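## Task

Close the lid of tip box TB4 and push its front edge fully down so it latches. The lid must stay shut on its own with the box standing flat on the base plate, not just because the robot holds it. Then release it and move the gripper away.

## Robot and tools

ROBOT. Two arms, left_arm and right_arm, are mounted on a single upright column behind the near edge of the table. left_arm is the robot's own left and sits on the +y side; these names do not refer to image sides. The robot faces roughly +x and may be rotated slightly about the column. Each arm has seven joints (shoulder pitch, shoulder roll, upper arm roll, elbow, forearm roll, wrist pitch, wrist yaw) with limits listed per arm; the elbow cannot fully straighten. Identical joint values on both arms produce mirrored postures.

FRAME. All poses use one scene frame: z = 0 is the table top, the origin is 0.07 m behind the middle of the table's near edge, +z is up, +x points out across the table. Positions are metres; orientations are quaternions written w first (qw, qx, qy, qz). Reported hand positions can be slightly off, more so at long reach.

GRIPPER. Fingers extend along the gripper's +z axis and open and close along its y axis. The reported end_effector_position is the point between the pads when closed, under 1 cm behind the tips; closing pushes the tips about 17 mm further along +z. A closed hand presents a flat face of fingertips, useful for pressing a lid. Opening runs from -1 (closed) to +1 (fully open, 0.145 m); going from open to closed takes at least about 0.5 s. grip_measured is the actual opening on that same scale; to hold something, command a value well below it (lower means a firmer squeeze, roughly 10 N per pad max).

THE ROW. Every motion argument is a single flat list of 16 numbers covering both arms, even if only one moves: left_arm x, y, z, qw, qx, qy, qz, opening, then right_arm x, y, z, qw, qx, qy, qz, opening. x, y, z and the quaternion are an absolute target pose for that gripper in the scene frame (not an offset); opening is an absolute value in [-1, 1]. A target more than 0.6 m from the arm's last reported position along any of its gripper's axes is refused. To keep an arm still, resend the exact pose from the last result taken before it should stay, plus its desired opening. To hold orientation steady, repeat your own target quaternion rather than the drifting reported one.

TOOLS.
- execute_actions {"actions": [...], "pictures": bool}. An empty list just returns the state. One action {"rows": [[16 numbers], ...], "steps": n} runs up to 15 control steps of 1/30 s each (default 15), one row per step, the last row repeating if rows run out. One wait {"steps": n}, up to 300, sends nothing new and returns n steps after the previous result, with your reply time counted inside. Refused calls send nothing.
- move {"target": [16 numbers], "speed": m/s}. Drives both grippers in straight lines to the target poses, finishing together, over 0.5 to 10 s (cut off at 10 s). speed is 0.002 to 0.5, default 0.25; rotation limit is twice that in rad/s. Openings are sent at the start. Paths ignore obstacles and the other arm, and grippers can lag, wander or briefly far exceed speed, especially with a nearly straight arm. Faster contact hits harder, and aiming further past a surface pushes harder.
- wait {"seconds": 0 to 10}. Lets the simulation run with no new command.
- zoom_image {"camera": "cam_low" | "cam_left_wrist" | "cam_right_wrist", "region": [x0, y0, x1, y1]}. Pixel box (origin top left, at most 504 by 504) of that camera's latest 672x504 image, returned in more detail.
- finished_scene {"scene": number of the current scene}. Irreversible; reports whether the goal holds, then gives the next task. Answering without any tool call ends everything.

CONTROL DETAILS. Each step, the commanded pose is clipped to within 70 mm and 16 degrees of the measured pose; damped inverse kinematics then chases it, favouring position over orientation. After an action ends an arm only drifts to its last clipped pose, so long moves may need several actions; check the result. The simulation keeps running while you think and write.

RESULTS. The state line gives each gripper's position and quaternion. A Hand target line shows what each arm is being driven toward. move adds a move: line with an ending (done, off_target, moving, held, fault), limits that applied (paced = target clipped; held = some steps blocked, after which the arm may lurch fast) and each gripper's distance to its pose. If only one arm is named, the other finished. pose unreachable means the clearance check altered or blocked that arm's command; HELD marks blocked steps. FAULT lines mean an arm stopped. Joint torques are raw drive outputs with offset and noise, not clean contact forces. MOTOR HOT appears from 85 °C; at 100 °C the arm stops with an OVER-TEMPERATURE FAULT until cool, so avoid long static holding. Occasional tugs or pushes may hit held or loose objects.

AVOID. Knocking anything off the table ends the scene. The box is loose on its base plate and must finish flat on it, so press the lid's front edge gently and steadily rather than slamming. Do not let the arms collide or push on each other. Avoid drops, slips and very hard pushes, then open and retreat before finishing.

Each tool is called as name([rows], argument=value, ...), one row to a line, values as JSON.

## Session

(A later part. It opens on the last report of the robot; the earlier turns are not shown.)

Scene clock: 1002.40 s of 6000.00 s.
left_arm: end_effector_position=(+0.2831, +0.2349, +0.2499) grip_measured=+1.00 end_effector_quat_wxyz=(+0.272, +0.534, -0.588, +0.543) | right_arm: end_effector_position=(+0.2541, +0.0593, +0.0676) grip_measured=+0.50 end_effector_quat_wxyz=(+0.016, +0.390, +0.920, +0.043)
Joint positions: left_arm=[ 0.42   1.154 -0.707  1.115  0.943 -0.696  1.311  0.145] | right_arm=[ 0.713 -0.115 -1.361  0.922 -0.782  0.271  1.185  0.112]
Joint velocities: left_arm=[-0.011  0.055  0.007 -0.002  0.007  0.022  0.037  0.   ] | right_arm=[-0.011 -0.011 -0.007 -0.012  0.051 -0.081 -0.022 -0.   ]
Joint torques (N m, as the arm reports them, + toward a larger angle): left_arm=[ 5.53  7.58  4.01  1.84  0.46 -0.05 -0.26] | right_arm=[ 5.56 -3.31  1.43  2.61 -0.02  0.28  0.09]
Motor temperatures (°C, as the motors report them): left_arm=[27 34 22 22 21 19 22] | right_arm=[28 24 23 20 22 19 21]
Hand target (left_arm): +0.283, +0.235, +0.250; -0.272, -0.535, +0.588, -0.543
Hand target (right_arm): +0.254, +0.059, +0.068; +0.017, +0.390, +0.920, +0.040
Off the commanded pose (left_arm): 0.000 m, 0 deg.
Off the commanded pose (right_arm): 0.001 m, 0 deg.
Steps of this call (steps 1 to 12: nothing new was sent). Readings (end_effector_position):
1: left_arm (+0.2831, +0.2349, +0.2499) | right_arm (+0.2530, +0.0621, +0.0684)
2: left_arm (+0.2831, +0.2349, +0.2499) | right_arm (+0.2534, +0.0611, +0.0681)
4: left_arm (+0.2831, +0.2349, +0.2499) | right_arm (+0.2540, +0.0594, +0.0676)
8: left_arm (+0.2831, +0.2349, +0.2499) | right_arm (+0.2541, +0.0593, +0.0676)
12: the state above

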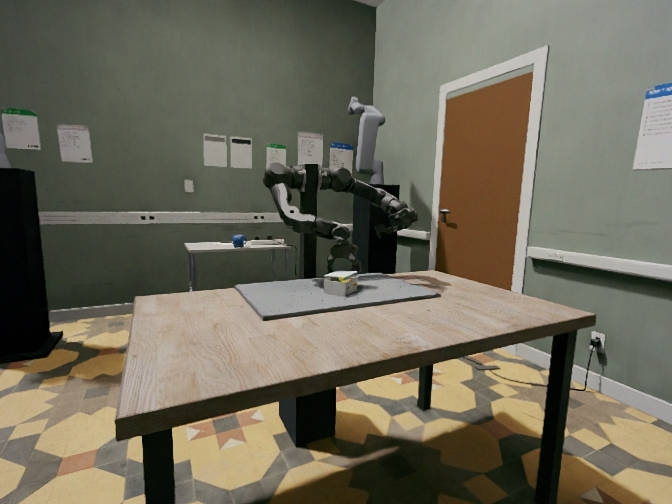

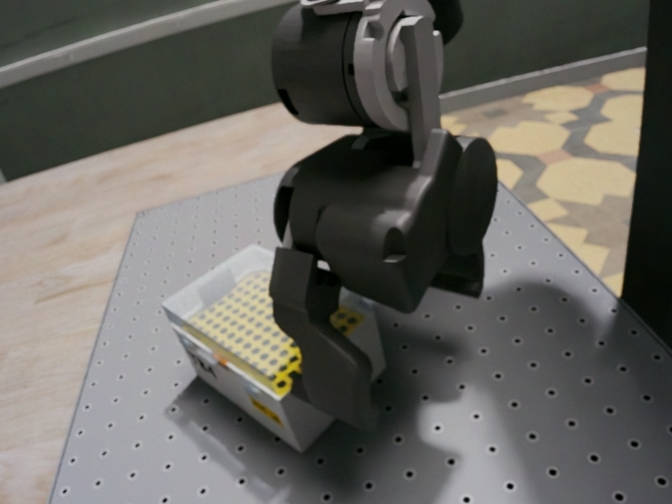

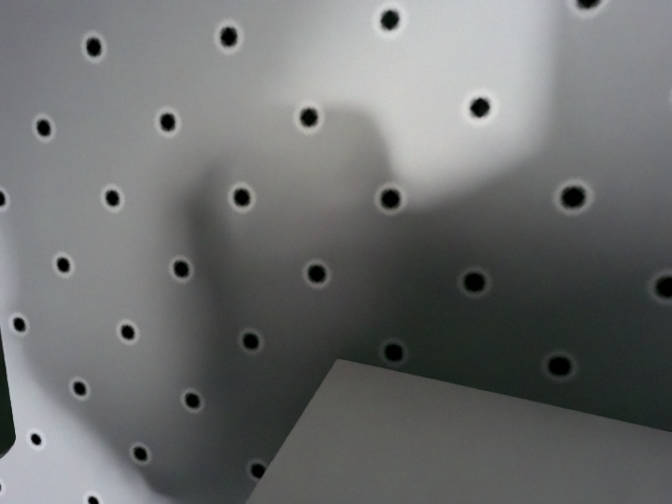

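execute_actions([
  {"rows":[[0.2831,0.2349,0.2498,-0.272,-0.535,0.588,-0.543,1.0,0.25409,0.05852,0.06821,0.0170,0.3903,0.9196,0.0402,0.5],[0.2831,0.2349,0.2498,-0.272,-0.535,0.588,-0.543,1.0,0.25409,0.05852,0.06938,0.0170,0.3903,0.9196,0.0402,0.5],[0.2831,0.2349,0.2498,-0.272,-0.535,0.588,-0.543,1.0,0.25409,0.05852,0.07122,0.0170,0.3903,0.9196,0.0402,0.5],[0.2831,0.2349,0.2498,-0.272,-0.535,0.588,-0.543,1.0,0.25409,0.05852,0.07363,0.0170,0.3903,0.9196,0.0402,0.5],[0.2831,0.2349,0.2498,-0.272,-0.535,0.588,-0.543,1.0,0.25409,0.05852,0.07651,0.0170,0.3903,0.9196,0.0402,0.5],[0.2831,0.2349,0.2498,-0.272,-0.535,0.588,-0.543,1.0,0.25409,0.05852,0.07978,0.0170,0.3903,0.9196,0.0402,0.5],[0.2831,0.2349,0.2498,-0.272,-0.535,0.588,-0.543,1.0,0.25409,0.05852,0.08333,0.0170,0.3903,0.9196,0.0402,0.5],[0.2831,0.2349,0.2498,-0.272,-0.535,0.588,-0.543,1.0,0.25409,0.05852,0.08707,0.0170,0.3903,0.9196,0.0402,0.5],[0.2831,0.2349,0.2498,-0.272,-0.535,0.588,-0.543,1.0,0.25409,0.05852,0.09090,0.0170,0.3903,0.9196,0.0402,0.5],[0.2831,0.2349,0.2498,-0.272,-0.535,0.588,-0.543,1.0,0.25409,0.05852,0.09473,0.0170,0.3903,0.9196,0.0402,0.5],[0.2831,0.2349,0.2498,-0.272,-0.535,0.588,-0.543,1.0,0.25434,0.05844,0.09847,0.0171,0.3904,0.9195,0.0405,0.5],[0.2831,0.2349,0.2498,-0.272,-0.535,0.588,-0.543,1.0,0.25507,0.05821,0.10202,0.0175,0.3908,0.9193,0.0412,0.5],[0.2831,0.2349,0.2498,-0.272,-0.535,0.588,-0.543,1.0,0.25627,0.05784,0.10529,0.0182,0.3914,0.9190,0.0424,0.5],[0.2831,0.2349,0.2498,-0.272,-0.535,0.588,-0.543,1.0,0.25788,0.05733,0.10817,0.0191,0.3922,0.9186,0.0441,0.45],[0.2831,0.2349,0.2498,-0.272,-0.535,0.588,-0.543,1.0,0.25989,0.05670,0.11058,0.0201,0.3933,0.9180,0.0462,0.37]],"steps":15},
], pictures=false)

execute_actions([
  {"rows":[[0.2831,0.2349,0.2498,-0.272,-0.535,0.588,-0.543,1.0,0.26227,0.05596,0.11242,0.0214,0.3945,0.9173,0.0486,0.28],[0.2831,0.2349,0.2498,-0.272,-0.535,0.588,-0.543,1.0,0.26498,0.05511,0.11359,0.0229,0.3958,0.9166,0.0514,0.19],[0.2831,0.2349,0.2498,-0.272,-0.535,0.588,-0.543,1.0,0.26801,0.05416,0.1140,0.0245,0.3973,0.9157,0.0545,0.10],[0.2831,0.2349,0.2498,-0.272,-0.535,0.588,-0.543,1.0,0.27130,0.05312,0.1140,0.0263,0.3990,0.9147,0.0580,0.01],[0.2831,0.2349,0.2498,-0.272,-0.535,0.588,-0.543,1.0,0.27485,0.05201,0.1140,0.0283,0.4008,0.9136,0.0616,-0.08],[0.2831,0.2349,0.2498,-0.272,-0.535,0.588,-0.543,1.0,0.27861,0.05083,0.1140,0.0303,0.4026,0.9125,0.0655,-0.17],[0.2831,0.2349,0.2498,-0.272,-0.535,0.588,-0.543,1.0,0.28257,0.04959,0.1140,0.0325,0.4046,0.9112,0.0696,-0.26],[0.2831,0.2349,0.2498,-0.272,-0.535,0.588,-0.543,1.0,0.28670,0.04830,0.1140,0.0347,0.4066,0.9099,0.0738,-0.35],[0.2831,0.2349,0.2498,-0.272,-0.535,0.588,-0.543,1.0,0.29095,0.04697,0.1140,0.0370,0.4087,0.9085,0.0782,-0.44],[0.2831,0.2349,0.2498,-0.272,-0.535,0.588,-0.543,1.0,0.29530,0.04560,0.1140,0.0394,0.4108,0.9071,0.0827,-0.53],[0.2831,0.2349,0.2498,-0.272,-0.535,0.588,-0.543,1.0,0.29973,0.04421,0.1140,0.0418,0.4130,0.9056,0.0873,-0.62],[0.2831,0.2349,0.2498,-0.272,-0.535,0.588,-0.543,1.0,0.30420,0.04281,0.1140,0.0442,0.4151,0.9040,0.0919,-0.70],[0.2831,0.2349,0.2498,-0.272,-0.535,0.588,-0.543,1.0,0.30869,0.04141,0.1140,0.0466,0.4172,0.9025,0.0965,-0.77],[0.2831,0.2349,0.2498,-0.272,-0.535,0.588,-0.543,1.0,0.31316,0.04001,0.1140,0.0490,0.4194,0.9008,0.1011,-0.83],[0.2831,0.2349,0.2498,-0.272,-0.535,0.588,-0.543,1.0,0.31759,0.03862,0.1140,0.0514,0.4214,0.8992,0.1056,-0.88]],"steps":15},
], pictures=false)

execute_actions([
  {"rows":[[0.2831,0.2349,0.2498,-0.272,-0.535,0.588,-0.543,1.0,0.32194,0.03725,0.1140,0.0538,0.4235,0.8976,0.1101,-0.92],[0.2831,0.2349,0.2498,-0.272,-0.535,0.588,-0.543,1.0,0.32619,0.03592,0.1140,0.0561,0.4254,0.8960,0.1145,-0.95],[0.2831,0.2349,0.2498,-0.272,-0.535,0.588,-0.543,1.0,0.33032,0.03463,0.1140,0.0583,0.4273,0.8944,0.1187,-0.98],[0.2831,0.2349,0.2498,-0.272,-0.535,0.588,-0.543,1.0,0.33428,0.03339,0.1138,0.0604,0.4292,0.8928,0.1227,-1.0],[0.2831,0.2349,0.2498,-0.272,-0.535,0.588,-0.543,1.0,0.33804,0.03221,0.1134,0.0625,0.4309,0.8913,0.1266,-1.0],[0.2831,0.2349,0.2498,-0.272,-0.535,0.588,-0.543,1.0,0.34159,0.03110,0.1128,0.0644,0.4325,0.8899,0.1302,-1.0],[0.2831,0.2349,0.2498,-0.272,-0.535,0.588,-0.543,1.0,0.34488,0.03006,0.1120,0.0661,0.4339,0.8886,0.1336,-1.0],[0.2831,0.2349,0.2498,-0.272,-0.535,0.588,-0.543,1.0,0.34791,0.02911,0.1110,0.0678,0.4353,0.8873,0.1366,-1.0],[0.2831,0.2349,0.2498,-0.272,-0.535,0.588,-0.543,1.0,0.35062,0.02826,0.1100,0.0692,0.4365,0.8862,0.1394,-1.0],[0.2831,0.2349,0.2498,-0.272,-0.535,0.588,-0.543,1.0,0.35300,0.02752,0.1090,0.0705,0.4375,0.8852,0.1418,-1.0],[0.2831,0.2349,0.2498,-0.272,-0.535,0.588,-0.543,1.0,0.35501,0.02689,0.1080,0.0716,0.4384,0.8843,0.1439,-1.0],[0.2831,0.2349,0.2498,-0.272,-0.535,0.588,-0.543,1.0,0.35662,0.02638,0.1071,0.0724,0.4391,0.8836,0.1455,-1.0],[0.2831,0.2349,0.2498,-0.272,-0.535,0.588,-0.543,1.0,0.35782,0.02601,0.1063,0.0731,0.4397,0.8831,0.1467,-1.0],[0.2831,0.2349,0.2498,-0.272,-0.535,0.588,-0.543,1.0,0.35855,0.02578,0.1056,0.0735,0.4400,0.8828,0.1474,-1.0],[0.2831,0.2349,0.2498,-0.272,-0.535,0.588,-0.543,1.0,0.35880,0.02570,0.1049,0.0736,0.4401,0.8827,0.1477,-1.0]],"steps":15},
], pictures=false)

execute_actions([
  {"rows":[[0.2831,0.2349,0.2498,-0.272,-0.535,0.588,-0.543,1.0,0.35880,0.02570,0.1042,0.0736,0.4401,0.8827,0.1477,-1.0],[0.2831,0.2349,0.2498,-0.272,-0.535,0.588,-0.543,1.0,0.35870,0.02562,0.1035,0.0736,0.4401,0.8827,0.1477,-1.0],[0.2831,0.2349,0.2498,-0.272,-0.535,0.588,-0.543,1.0,0.35845,0.02542,0.1028,0.0736,0.4401,0.8827,0.1477,-1.0],[0.2831,0.2349,0.2498,-0.272,-0.535,0.588,-0.543,1.0,0.35805,0.02509,0.1021,0.0736,0.4401,0.8827,0.1477,-1.0],[0.2831,0.2349,0.2498,-0.272,-0.535,0.588,-0.543,1.0,0.35749,0.02464,0.1014,0.0736,0.4401,0.8827,0.1477,-1.0],[0.2831,0.2349,0.2498,-0.272,-0.535,0.588,-0.543,1.0,0.35693,0.02418,0.1007,0.0736,0.4401,0.8827,0.1477,-1.0],[0.2831,0.2349,0.2498,-0.272,-0.535,0.588,-0.543,1.0,0.35637,0.02373,0.1000,0.0736,0.4401,0.8827,0.1477,-1.0],[0.2831,0.2349,0.2498,-0.272,-0.535,0.588,-0.543,1.0,0.35581,0.02327,0.0993,0.0736,0.4401,0.8827,0.1477,-1.0],[0.2831,0.2349,0.2498,-0.272,-0.535,0.588,-0.543,1.0,0.35525,0.02282,0.0986,0.0736,0.4401,0.8827,0.1477,-1.0],[0.2831,0.2349,0.2498,-0.272,-0.535,0.588,-0.543,1.0,0.35469,0.02236,0.0979,0.0736,0.4401,0.8827,0.1477,-1.0],[0.2831,0.2349,0.2498,-0.272,-0.535,0.588,-0.543,1.0,0.35413,0.02191,0.0972,0.0736,0.4401,0.8827,0.1477,-1.0],[0.2831,0.2349,0.2498,-0.272,-0.535,0.588,-0.543,1.0,0.35357,0.02145,0.0965,0.0736,0.4401,0.8827,0.1477,-1.0],[0.2831,0.2349,0.2498,-0.272,-0.535,0.588,-0.543,1.0,0.35301,0.02100,0.0958,0.0736,0.4401,0.8827,0.1477,-1.0],[0.2831,0.2349,0.2498,-0.272,-0.535,0.588,-0.543,1.0,0.35245,0.02054,0.0951,0.0736,0.4401,0.8827,0.1477,-1.0],[0.2831,0.2349,0.2498,-0.272,-0.535,0.588,-0.543,1.0,0.35189,0.02009,0.0944,0.0736,0.4401,0.8827,0.1477,-1.0]],"steps":15},
], pictures=true)

execute_actions([
  {"rows":[[0.2831,0.2349,0.2498,-0.272,-0.535,0.588,-0.543,1.0,0.35119,0.01952,0.09352,0.0736,0.4401,0.8827,0.1477,-1.0],[0.2831,0.2349,0.2498,-0.272,-0.535,0.588,-0.543,1.0,0.35048,0.01895,0.09264,0.0736,0.4401,0.8827,0.1477,-1.0],[0.2831,0.2349,0.2498,-0.272,-0.535,0.588,-0.543,1.0,0.34978,0.01837,0.09176,0.0736,0.4401,0.8827,0.1477,-1.0],[0.2831,0.2349,0.2498,-0.272,-0.535,0.588,-0.543,1.0,0.34907,0.01780,0.09088,0.0736,0.4401,0.8827,0.1477,-1.0],[0.2831,0.2349,0.2498,-0.272,-0.535,0.588,-0.543,1.0,0.34837,0.01723,0.09000,0.0736,0.4401,0.8827,0.1477,-1.0],[0.2831,0.2349,0.2498,-0.272,-0.535,0.588,-0.543,1.0,0.34767,0.01666,0.08912,0.0736,0.4401,0.8827,0.1477,-1.0],[0.2831,0.2349,0.2498,-0.272,-0.535,0.588,-0.543,1.0,0.34696,0.01609,0.08824,0.0736,0.4401,0.8827,0.1477,-1.0],[0.2831,0.2349,0.2498,-0.272,-0.535,0.588,-0.543,1.0,0.34626,0.01551,0.08736,0.0736,0.4401,0.8827,0.1477,-1.0],[0.2831,0.2349,0.2498,-0.272,-0.535,0.588,-0.543,1.0,0.34555,0.01494,0.08648,0.0736,0.4401,0.8827,0.1477,-1.0],[0.2831,0.2349,0.2498,-0.272,-0.535,0.588,-0.543,1.0,0.34485,0.01437,0.08560,0.0736,0.4401,0.8827,0.1477,-1.0],[0.2831,0.2349,0.2498,-0.272,-0.535,0.588,-0.543,1.0,0.34415,0.01380,0.08472,0.0736,0.4401,0.8827,0.1477,-1.0],[0.2831,0.2349,0.2498,-0.272,-0.535,0.588,-0.543,1.0,0.34344,0.01323,0.08384,0.0736,0.4401,0.8827,0.1477,-1.0],[0.2831,0.2349,0.2498,-0.272,-0.535,0.588,-0.543,1.0,0.34344,0.01323,0.0833,0.0736,0.4401,0.8827,0.1477,-1.0],[0.2831,0.2349,0.2498,-0.272,-0.535,0.588,-0.543,1.0,0.34344,0.01323,0.0828,0.0736,0.4401,0.8827,0.1477,-1.0],[0.2831,0.2349,0.2498,-0.272,-0.535,0.588,-0.543,1.0,0.34344,0.01323,0.0823,0.0736,0.4401,0.8827,0.1477,-1.0]],"steps":15},
], pictures=false)

execute_actions([
  {"rows":[[0.2831,0.2349,0.2498,-0.272,-0.535,0.588,-0.543,1.0,0.34344,0.01323,0.0818,0.0736,0.4401,0.8827,0.1477,-1.0],[0.2831,0.2349,0.2498,-0.272,-0.535,0.588,-0.543,1.0,0.34344,0.01323,0.0813,0.0736,0.4401,0.8827,0.1477,-1.0]],"steps":7},
], pictures=true)

move(target=[0.2831,0.2349,0.2498,-0.272,-0.535,0.588,-0.543,1.0,0.30,-0.13,0.21,0.0736,0.4401,0.8827,0.1477,-1.0], speed=0.25)

Scene clock: 1122.90 s of 6000.00 s.
left_arm: end_effector_position=(+0.2831, +0.2349, +0.2499) grip_measured=+1.00 end_effector_quat_wxyz=(+0.272, +0.534, -0.588, +0.543) | right_arm: end_effector_position=(+0.2593, +0.0585, +0.1093) grip_measured=+0.37 end_effector_quat_wxyz=(+0.023, +0.389, +0.920, +0.050)
Joint positions: left_arm=[ 0.42   1.154 -0.707  1.115  0.943 -0.696  1.311  0.145] | right_arm=[ 0.786 -0.05  -1.348  1.126 -0.767  0.347  1.321  0.103]
Joint velocities: left_arm=[ 0.055  0.011 -0.027  0.017  0.022  0.037  0.037  0.   ] | right_arm=[ 0.077  0.121  0.134  0.154  0.066  0.051  0.139 -0.016]
Joint torques (N m, as the arm reports them, + toward a larger angle): left_arm=[ 5.57  7.62  4.04  1.88  0.47 -0.07 -0.25] | right_arm=[ 5.89 -2.5   2.57  2.79  0.05  0.3   0.09]
Motor temperatures (°C, as the motors report them): left_arm=[27 34 22 22 21 19 22] | right_arm=[29 24 23 21 22 19 22]
Hand target (left_arm): +0.283, +0.235, +0.250; -0.272, -0.535, +0.588, -0.543
Hand target (right_arm): +0.260, +0.057, +0.111; +0.021, +0.394, +0.918, +0.046
Off the commanded pose (left_arm): 0.000 m, 0 deg.
Off the commanded pose (right_arm): 0.002 m, 1 deg.
Steps of this call (steps 1 to 90: nothing new was sent; then 117.00 s passed at rest; steps 91 to 105: all 15 steps of this action). Readings (end_effector_position):
91: left_arm (+0.2831, +0.2349, +0.2499) | right_arm (+0.2540, +0.0592, +0.0676)
92: left_arm (+0.2831, +0.2349, +0.2499) | right_arm (+0.2537, +0.0592, +0.0679)
94: left_arm (+0.2831, +0.2349, +0.2499) | right_arm (+0.2529, +0.0594, +0.0709)
98: left_arm (+0.2831, +0.2349, +0.2499) | right_arm (+0.2548, +0.0607, +0.0853)
105: the state above

Scene clock: 1123.40 s of 6000.00 s.
left_arm: end_effector_position=(+0.2831, +0.2349, +0.2499) grip_measured=+1.00 end_effector_quat_wxyz=(+0.272, +0.534, -0.588, +0.543) | right_arm: end_effector_position=(+0.3119, +0.0372, +0.1125) grip_measured=-0.88 end_effector_quat_wxyz=(+0.046, +0.426, +0.899, +0.094)
Joint positions: left_arm=[ 0.42   1.154 -0.707  1.115  0.943 -0.696  1.311  0.145] | right_arm=[ 0.825 -0.008 -1.246  1.011 -0.754  0.25   1.199  0.009]
Joint velocities: left_arm=[ 0.033  0.033  0.002 -0.002  0.037  0.037 -0.007  0.   ] | right_arm=[ 0.011  0.033  0.173 -0.33  -0.022 -0.154 -0.315 -0.006]
Joint torques (N m, as the arm reports them, + toward a larger angle): left_arm=[ 5.5   7.61  3.99  1.87  0.47 -0.05 -0.26] | right_arm=[ 7.36 -1.94  2.58  2.5   0.02  0.05 -0.31]
Motor temperatures (°C, as the motors report them): left_arm=[27 34 22 22 21 19 22] | right_arm=[29 24 23 21 22 19 22]
Hand target (left_arm): +0.283, +0.235, +0.250; -0.272, -0.535, +0.588, -0.543
Hand target (right_arm): +0.317, +0.039, +0.115; +0.051, +0.421, +0.899, +0.105
Off the commanded pose (left_arm): 0.000 m, 0 deg.
Off the commanded pose (right_arm): 0.006 m, 2 deg.
Steps of this call (steps 1 to 15: all 15 steps of this action). Readings (end_effector_position):
1: left_arm (+0.2831, +0.2349, +0.2499) | right_arm (+0.2617, +0.0574, +0.1112)
2: left_arm (+0.2831, +0.2349, +0.2499) | right_arm (+0.2644, +0.0559, +0.1126)
4: left_arm (+0.2831, +0.2349, +0.2499) | right_arm (+0.2686, +0.0529, +0.1135)
8: left_arm (+0.2831, +0.2349, +0.2499) | right_arm (+0.2811, +0.0470, +0.1123)
15: the state above

Scene clock: 1123.90 s of 6000.00 s.
left_arm: end_effector_position=(+0.2831, +0.2349, +0.2499) grip_measured=+1.00 end_effector_quat_wxyz=(+0.272, +0.534, -0.588, +0.543) | right_arm: end_effector_position=(+0.3555, +0.0233, +0.1027) grip_measured=-1.00 end_effector_quat_wxyz=(+0.071, +0.443, +0.883, +0.139)
Joint positions: left_arm=[ 0.42   1.154 -0.707  1.115  0.943 -0.696  1.311  0.145] | right_arm=[ 0.854 -0.032 -1.183  0.792 -0.751  0.116  1.009  0.   ]
Joint velocities: left_arm=[-0.055  0.011  0.002  0.007 -0.007  0.037 -0.022  0.   ] | right_arm=[-0.055 -0.077 -0.017 -0.139  0.037 -0.11  -0.183 -0.   ]
Joint torques (N m, as the arm reports them, + toward a larger angle): left_arm=[ 5.6   7.51  3.95  1.8   0.47 -0.05 -0.25] | right_arm=[ 7.8  -2.63  2.21  2.37 -0.01  0.08 -0.43]
Motor temperatures (°C, as the motors report them): left_arm=[27 34 22 22 21 19 22] | right_arm=[29 24 23 21 22 19 22]
Hand target (left_arm): +0.283, +0.235, +0.250; -0.272, -0.535, +0.588, -0.543
Hand target (right_arm): +0.358, +0.026, +0.105; +0.073, +0.440, +0.883, +0.147
Off the commanded pose (left_arm): 0.000 m, 0 deg.
Off the commanded pose (right_arm): 0.005 m, 1 deg.
Steps of this call (steps 1 to 15: all 15 steps of this action). Readings (end_effector_position):
1: left_arm (+0.2831, +0.2349, +0.2499) | right_arm (+0.3164, +0.0356, +0.1123)
2: left_arm (+0.2831, +0.2349, +0.2499) | right_arm (+0.3210, +0.0337, +0.1121)
4: left_arm (+0.2831, +0.2349, +0.2499) | right_arm (+0.3298, +0.0303, +0.1119)
8: left_arm (+0.2831, +0.2349, +0.2499) | right_arm (+0.3436, +0.0256, +0.1090)
15: the state above

Scene clock: 1124.40 s of 6000.00 s.
left_arm: end_effector_position=(+0.2831, +0.2349, +0.2499) grip_measured=+1.00 end_effector_quat_wxyz=(+0.272, +0.534, -0.588, +0.543) | right_arm: end_effector_position=(+0.3552, +0.0220, +0.0985) grip_measured=-1.00 end_effector_quat_wxyz=(+0.076, +0.439, +0.882, +0.152)
Joint positions: left_arm=[ 0.42   1.154 -0.707  1.115  0.943 -0.696  1.311  0.145] | right_arm=[ 0.833 -0.012 -1.183  0.811 -0.76   0.109  0.97   0.   ]
Joint velocities: left_arm=[-0.077 -0.011 -0.007 -0.012  0.007 -0.037 -0.037  0.   ] | right_arm=[-0.011  0.033  0.017  0.056 -0.051  0.066 -0.139  0.   ]
Joint torques (N m, as the arm reports them, + toward a larger angle): left_arm=[ 5.54  7.53  3.91  1.86  0.49 -0.03 -0.26] | right_arm=[ 4.9  -1.53  1.15  2.4   0.05  0.23 -0.11]
Motor temperatures (°C, as the motors report them): left_arm=[27 34 22 22 21 19 22] | right_arm=[29 24 23 21 22 19 22]
Hand target (left_arm): +0.283, +0.235, +0.250; -0.272, -0.535, +0.588, -0.543
Hand target (right_arm): +0.352, +0.020, +0.094; +0.073, +0.440, +0.883, +0.148
Off the commanded pose (left_arm): 0.000 m, 0 deg.
Off the commanded pose (right_arm): 0.006 m, 1 deg.
Steps of this call (steps 1 to 15: all 15 steps of this action). Readings (end_effector_position):
1: left_arm (+0.2831, +0.2349, +0.2499) | right_arm (+0.3561, +0.0236, +0.1023)
2: left_arm (+0.2831, +0.2349, +0.2499) | right_arm (+0.3565, +0.0241, +0.1021)
4: left_arm (+0.2831, +0.2349, +0.2499) | right_arm (+0.3571, +0.0245, +0.1021)
8: left_arm (+0.2831, +0.2349, +0.2499) | right_arm (+0.3562, +0.0229, +0.1000)
15: the state above

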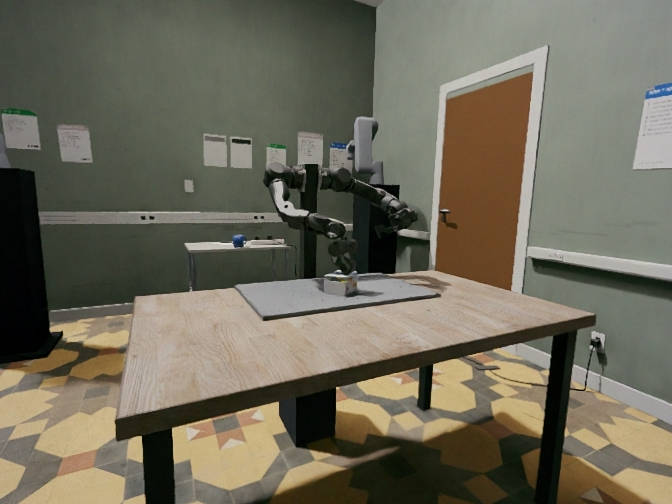

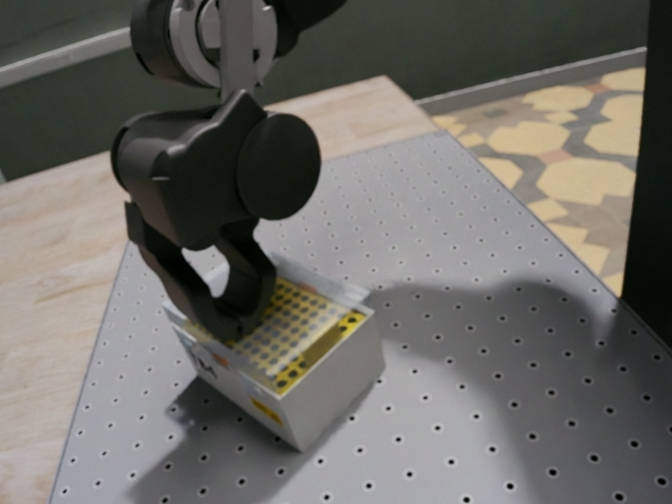

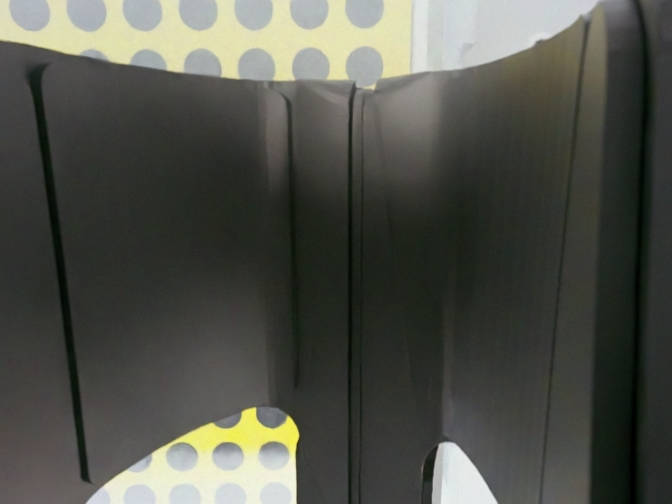

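Scene clock: 1124.90 s of 6000.00 s.
left_arm: end_effector_position=(+0.2831, +0.2349, +0.2499) grip_measured=+1.00 end_effector_quat_wxyz=(+0.272, +0.534, -0.588, +0.543) | right_arm: end_effector_position=(+0.3525, +0.0203, +0.0949) grip_measured=-1.00 end_effector_quat_wxyz=(+0.083, +0.435, +0.881, +0.167)
Joint positions: left_arm=[ 0.42   1.154 -0.707  1.115  0.943 -0.696  1.311  0.145] | right_arm=[ 0.803  0.018 -1.183  0.856 -0.773  0.117  0.933  0.   ]
Joint velocities: left_arm=[-0.011 -0.187 -0.012  0.002  0.022  0.022 -0.007  0.   ] | right_arm=[ 0.033 -0.033  0.002 -0.002 -0.007 -0.081  0.022  0.   ]
Joint torques (N m, as the arm reports them, + toward a larger angle): left_arm=[ 5.54  7.4   3.97  1.84  0.49 -0.05 -0.26] | right_arm=[ 2.05 -0.84  0.13  0.16  0.02  0.21  0.08]
Motor temperatures (°C, as the motors report them): left_arm=[27 34 22 22 21 19 22] | right_arm=[29 24 23 21 22 19 22]
Hand target (left_arm): +0.283, +0.235, +0.250; -0.272, -0.535, +0.588, -0.543
Hand target (right_arm): +0.343, +0.013, +0.082; +0.074, +0.440, +0.883, +0.148
Off the commanded pose (left_arm): 0.000 m, 0 deg.
Off the commanded pose (right_arm): 0.017 m, 3 deg.
Steps of this call (steps 1 to 15: all 15 steps of this action). Readings (end_effector_position):
1: left_arm (+0.2831, +0.2349, +0.2499) | right_arm (+0.3552, +0.0217, +0.0984)
2: left_arm (+0.2831, +0.2349, +0.2499) | right_arm (+0.3549, +0.0218, +0.0981)
4: left_arm (+0.2831, +0.2349, +0.2499) | right_arm (+0.3534, +0.0210, +0.0962)
8: left_arm (+0.2831, +0.2349, +0.2499) | right_arm (+0.3527, +0.0205, +0.0955)
15: the state above

Scene clock: 1125.13 s of 6000.00 s.
left_arm: end_effector_position=(+0.2831, +0.2349, +0.2499) grip_measured=+1.00 end_effector_quat_wxyz=(+0.272, +0.534, -0.588, +0.543) | right_arm: end_effector_position=(+0.3526, +0.0204, +0.0948) grip_measured=-1.00 end_effector_quat_wxyz=(+0.083, +0.436, +0.881, +0.166)
Joint positions: left_arm=[ 0.42   1.154 -0.707  1.115  0.943 -0.696  1.311  0.145] | right_arm=[ 0.803  0.017 -1.183  0.854 -0.773  0.117  0.933  0.   ]
Joint velocities: left_arm=[-0.077 -0.033  0.007  0.007 -0.037 -0.037  0.037  0.   ] | right_arm=[ 0.033 -0.011 -0.007 -0.017 -0.022 -0.081  0.007  0.   ]
Joint torques (N m, as the arm reports them, + toward a larger angle): left_arm=[ 5.53  7.6   3.98  1.8   0.48 -0.05 -0.26] | right_arm=[ 1.83 -1.03  0.06 -0.36  0.02  0.15 -0.01]
Motor temperatures (°C, as the motors report them): left_arm=[27 34 22 22 21 19 22] | right_arm=[29 24 23 21 22 19 22]
Hand target (left_arm): +0.283, +0.235, +0.250; -0.272, -0.535, +0.588, -0.543
Hand target (right_arm): +0.343, +0.013, +0.082; +0.073, +0.440, +0.883, +0.148
Off the commanded pose (left_arm): 0.000 m, 0 deg.
Off the commanded pose (right_arm): 0.018 m, 2 deg.
Steps of this call (steps 1 to 7: all 7 steps of this action). Readings (end_effector_position):
1: left_arm (+0.2831, +0.2349, +0.2499) | right_arm (+0.3525, +0.0203, +0.0948)
2: left_arm (+0.2831, +0.2349, +0.2499) | right_arm (+0.3526, +0.0203, +0.0948)
4: left_arm (+0.2831, +0.2349, +0.2499) | right_arm (+0.3526, +0.0204, +0.0948)
7: the state above

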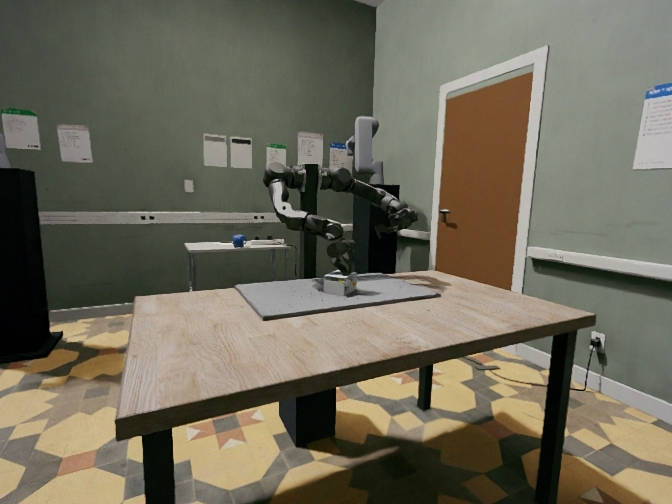

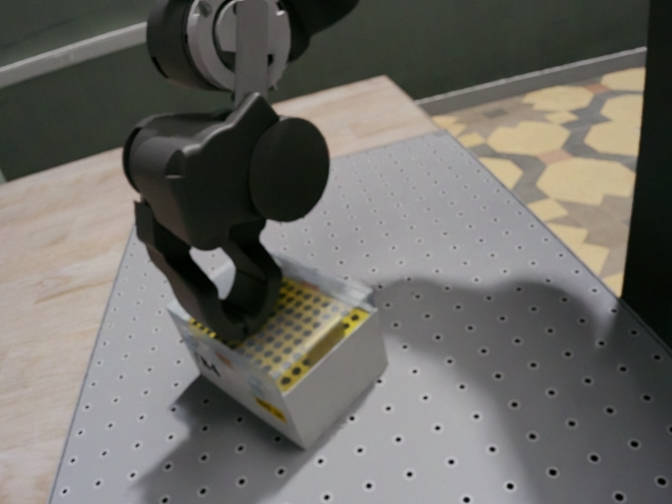

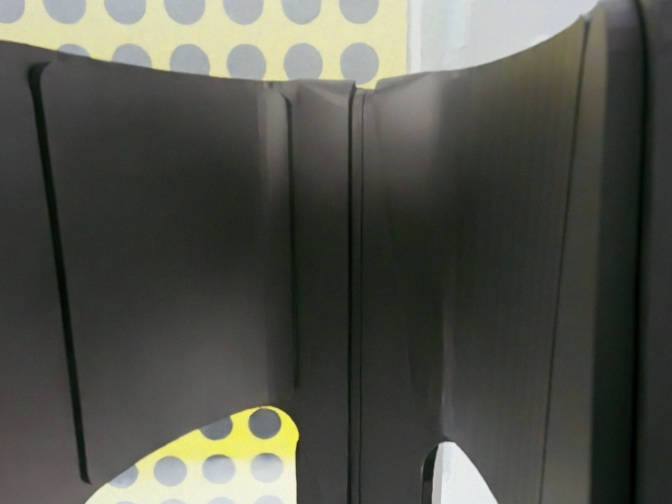

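Scene clock: 1126.57 s of 6000.00 s.
left_arm: end_effector_position=(+0.2831, +0.2349, +0.2499) grip_measured=+1.00 end_effector_quat_wxyz=(+0.272, +0.534, -0.588, +0.543) | right_arm: end_effector_position=(+0.3012, -0.1309, +0.2097) grip_measured=-1.00 end_effector_quat_wxyz=(+0.078, +0.442, +0.881, +0.150)
Joint positions: left_arm=[ 0.42   1.154 -0.707  1.115  0.943 -0.696  1.311  0.145] | right_arm=[ 0.823  0.811 -1.027  1.773 -0.5    0.152  1.285  0.   ]
Joint velocities: left_arm=[ 0.011 -0.077 -0.007  0.012 -0.037  0.007 -0.022  0.   ] | right_arm=[ 0.055 -0.033 -0.007  0.017  0.022  0.007  0.051 -0.   ]
Joint torques (N m, as the arm reports them, + toward a larger angle): left_arm=[ 5.56  7.46  3.98  1.85  0.48 -0.04 -0.27] | right_arm=[ 5.4   1.55  2.79  1.97  0.04  0.11 -0.06]
Motor temperatures (°C, as the motors report them): left_arm=[27 34 22 22 21 19 22] | right_arm=[29 24 23 21 22 19 22]
Hand target (left_arm): +0.283, +0.235, +0.250; -0.272, -0.535, +0.588, -0.543
Hand target (right_arm): +0.300, -0.131, +0.209; +0.076, +0.441, +0.882, +0.147
Off the commanded pose (left_arm): 0.000 m, 0 deg.
Off the commanded pose (right_arm): 0.002 m, 1 deg.
move: done

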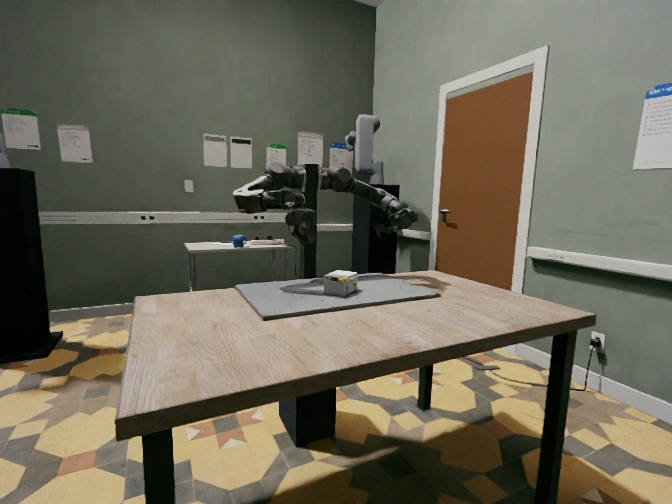

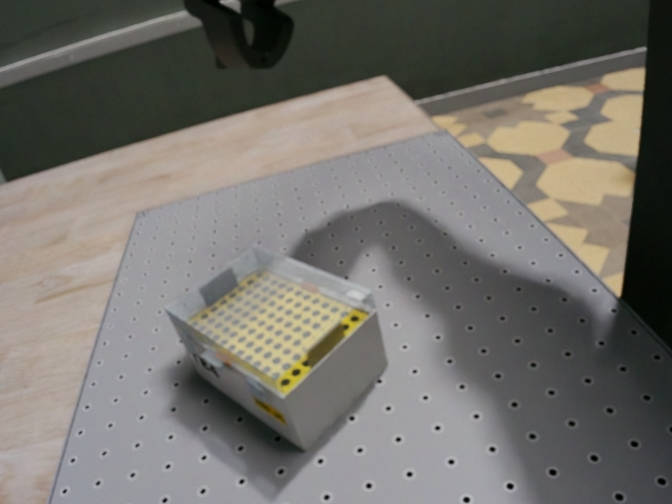

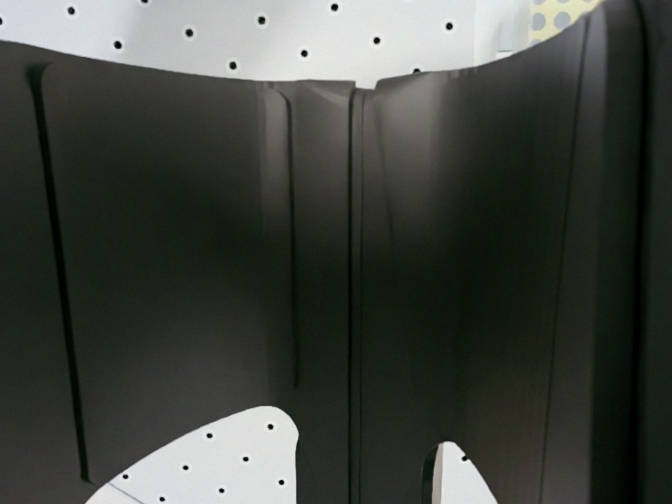

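execute_actions(actions=[])

Scene clock: 1138.20 s of 6000.00 s.
left_arm: end_effector_position=(+0.2831, +0.2349, +0.2499) grip_measured=+1.00 end_effector_quat_wxyz=(+0.272, +0.534, -0.588, +0.543) | right_arm: end_effector_position=(+0.3012, -0.1309, +0.2097) grip_measured=-1.00 end_effector_quat_wxyz=(+0.078, +0.442, +0.881, +0.150)
Joint positions: left_arm=[ 0.42   1.154 -0.707  1.115  0.943 -0.696  1.311  0.145] | right_arm=[ 0.823  0.811 -1.027  1.773 -0.5    0.152  1.285  0.   ]
Joint velocities: left_arm=[ 0.055 -0.121  0.002  0.012 -0.081  0.037  0.022  0.   ] | right_arm=[ 0.033  0.099  0.007 -0.012  0.022 -0.022 -0.022  0.   ]
Joint torques (N m, as the arm reports them, + toward a larger angle): left_arm=[ 5.52  7.6   3.98  1.88  0.47 -0.06 -0.25] | right_arm=[ 5.36  1.53  2.7   1.99  0.05  0.11 -0.06]
Motor temperatures (°C, as the motors report them): left_arm=[27 34 22 22 21 19 22] | right_arm=[29 24 23 21 22 19 21]
Hand target (left_arm): +0.283, +0.235, +0.250; -0.272, -0.535, +0.588, -0.543
Hand target (right_arm): +0.300, -0.131, +0.209; +0.076, +0.441, +0.882, +0.147
Off the commanded pose (left_arm): 0.000 m, 0 deg.
Off the commanded pose (right_arm): 0.002 m, 1 deg.
Steps of this call (steps 1 to 90: nothing new was sent; then 8.63 s passed at rest). Readings (end_effector_position):
1: left_arm (+0.2831, +0.2349, +0.2499) | right_arm (+0.3012, -0.1309, +0.2097)
2: left_arm (+0.2831, +0.2349, +0.2499) | right_arm (+0.3012, -0.1309, +0.2097)
4: left_arm (+0.2831, +0.2349, +0.2499) | right_arm (+0.3012, -0.1309, +0.2097)
8: left_arm (+0.2831, +0.2349, +0.2499) | right_arm (+0.3012, -0.1309, +0.2097)
90: the state above

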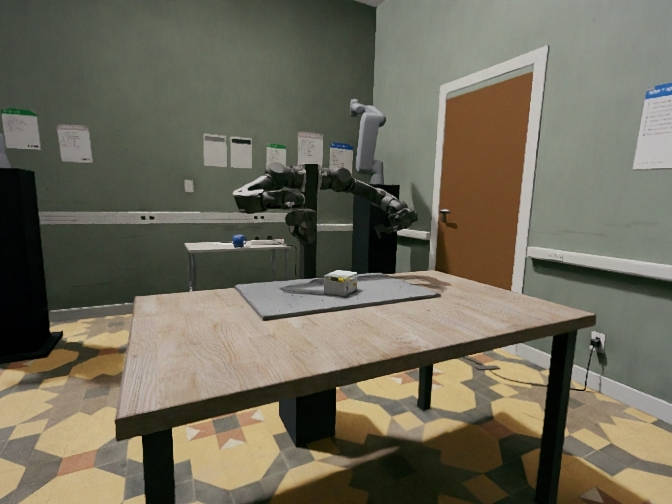

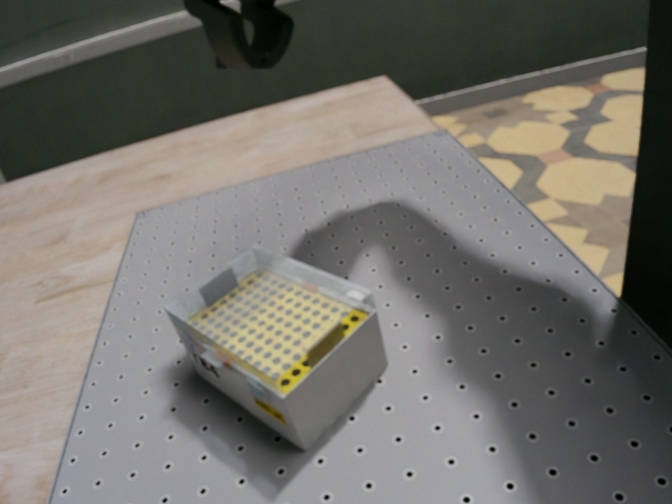

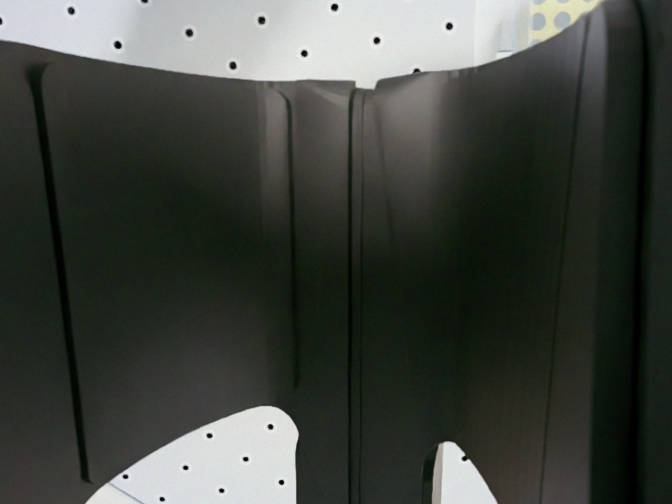

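zoom_image(camera="cam_left_wrist", region=[150, 235, 400, 460])

zoom_image(camera="cam_low", region=[310, 255, 370, 305])

Region (150, 235, 400, 460) of cam_left_wrist's 672x504 image, scaled by 2.016, with more detail than that image has; it fills the top 454 rows of this view, and the rest is white.

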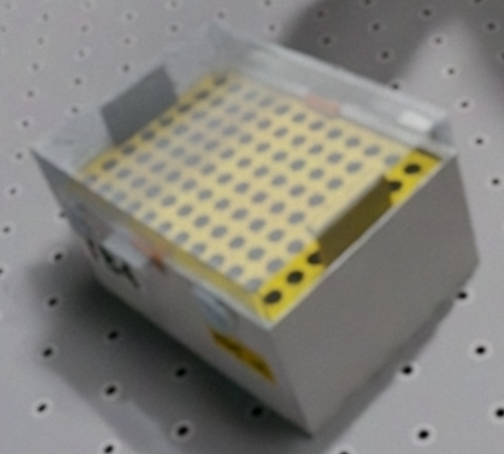

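Region (310, 255, 370, 305) of cam_low's 672x504 image, scaled by 8.400, with more detail than that image has.

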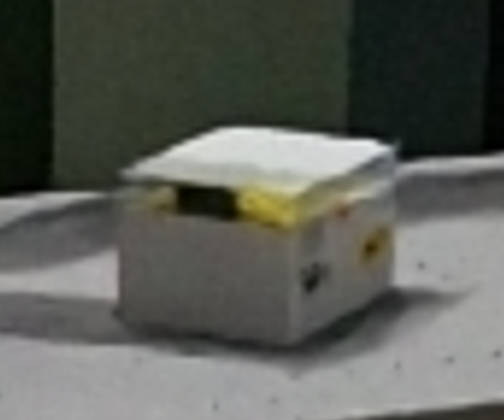

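The lid is sitting flat and shut, and it snapped through during the press. The box is standing flat on the plate and both arms are clear, so I'm ending the scene.

finished_scene(scene=2)

The scene is finished: the task was done.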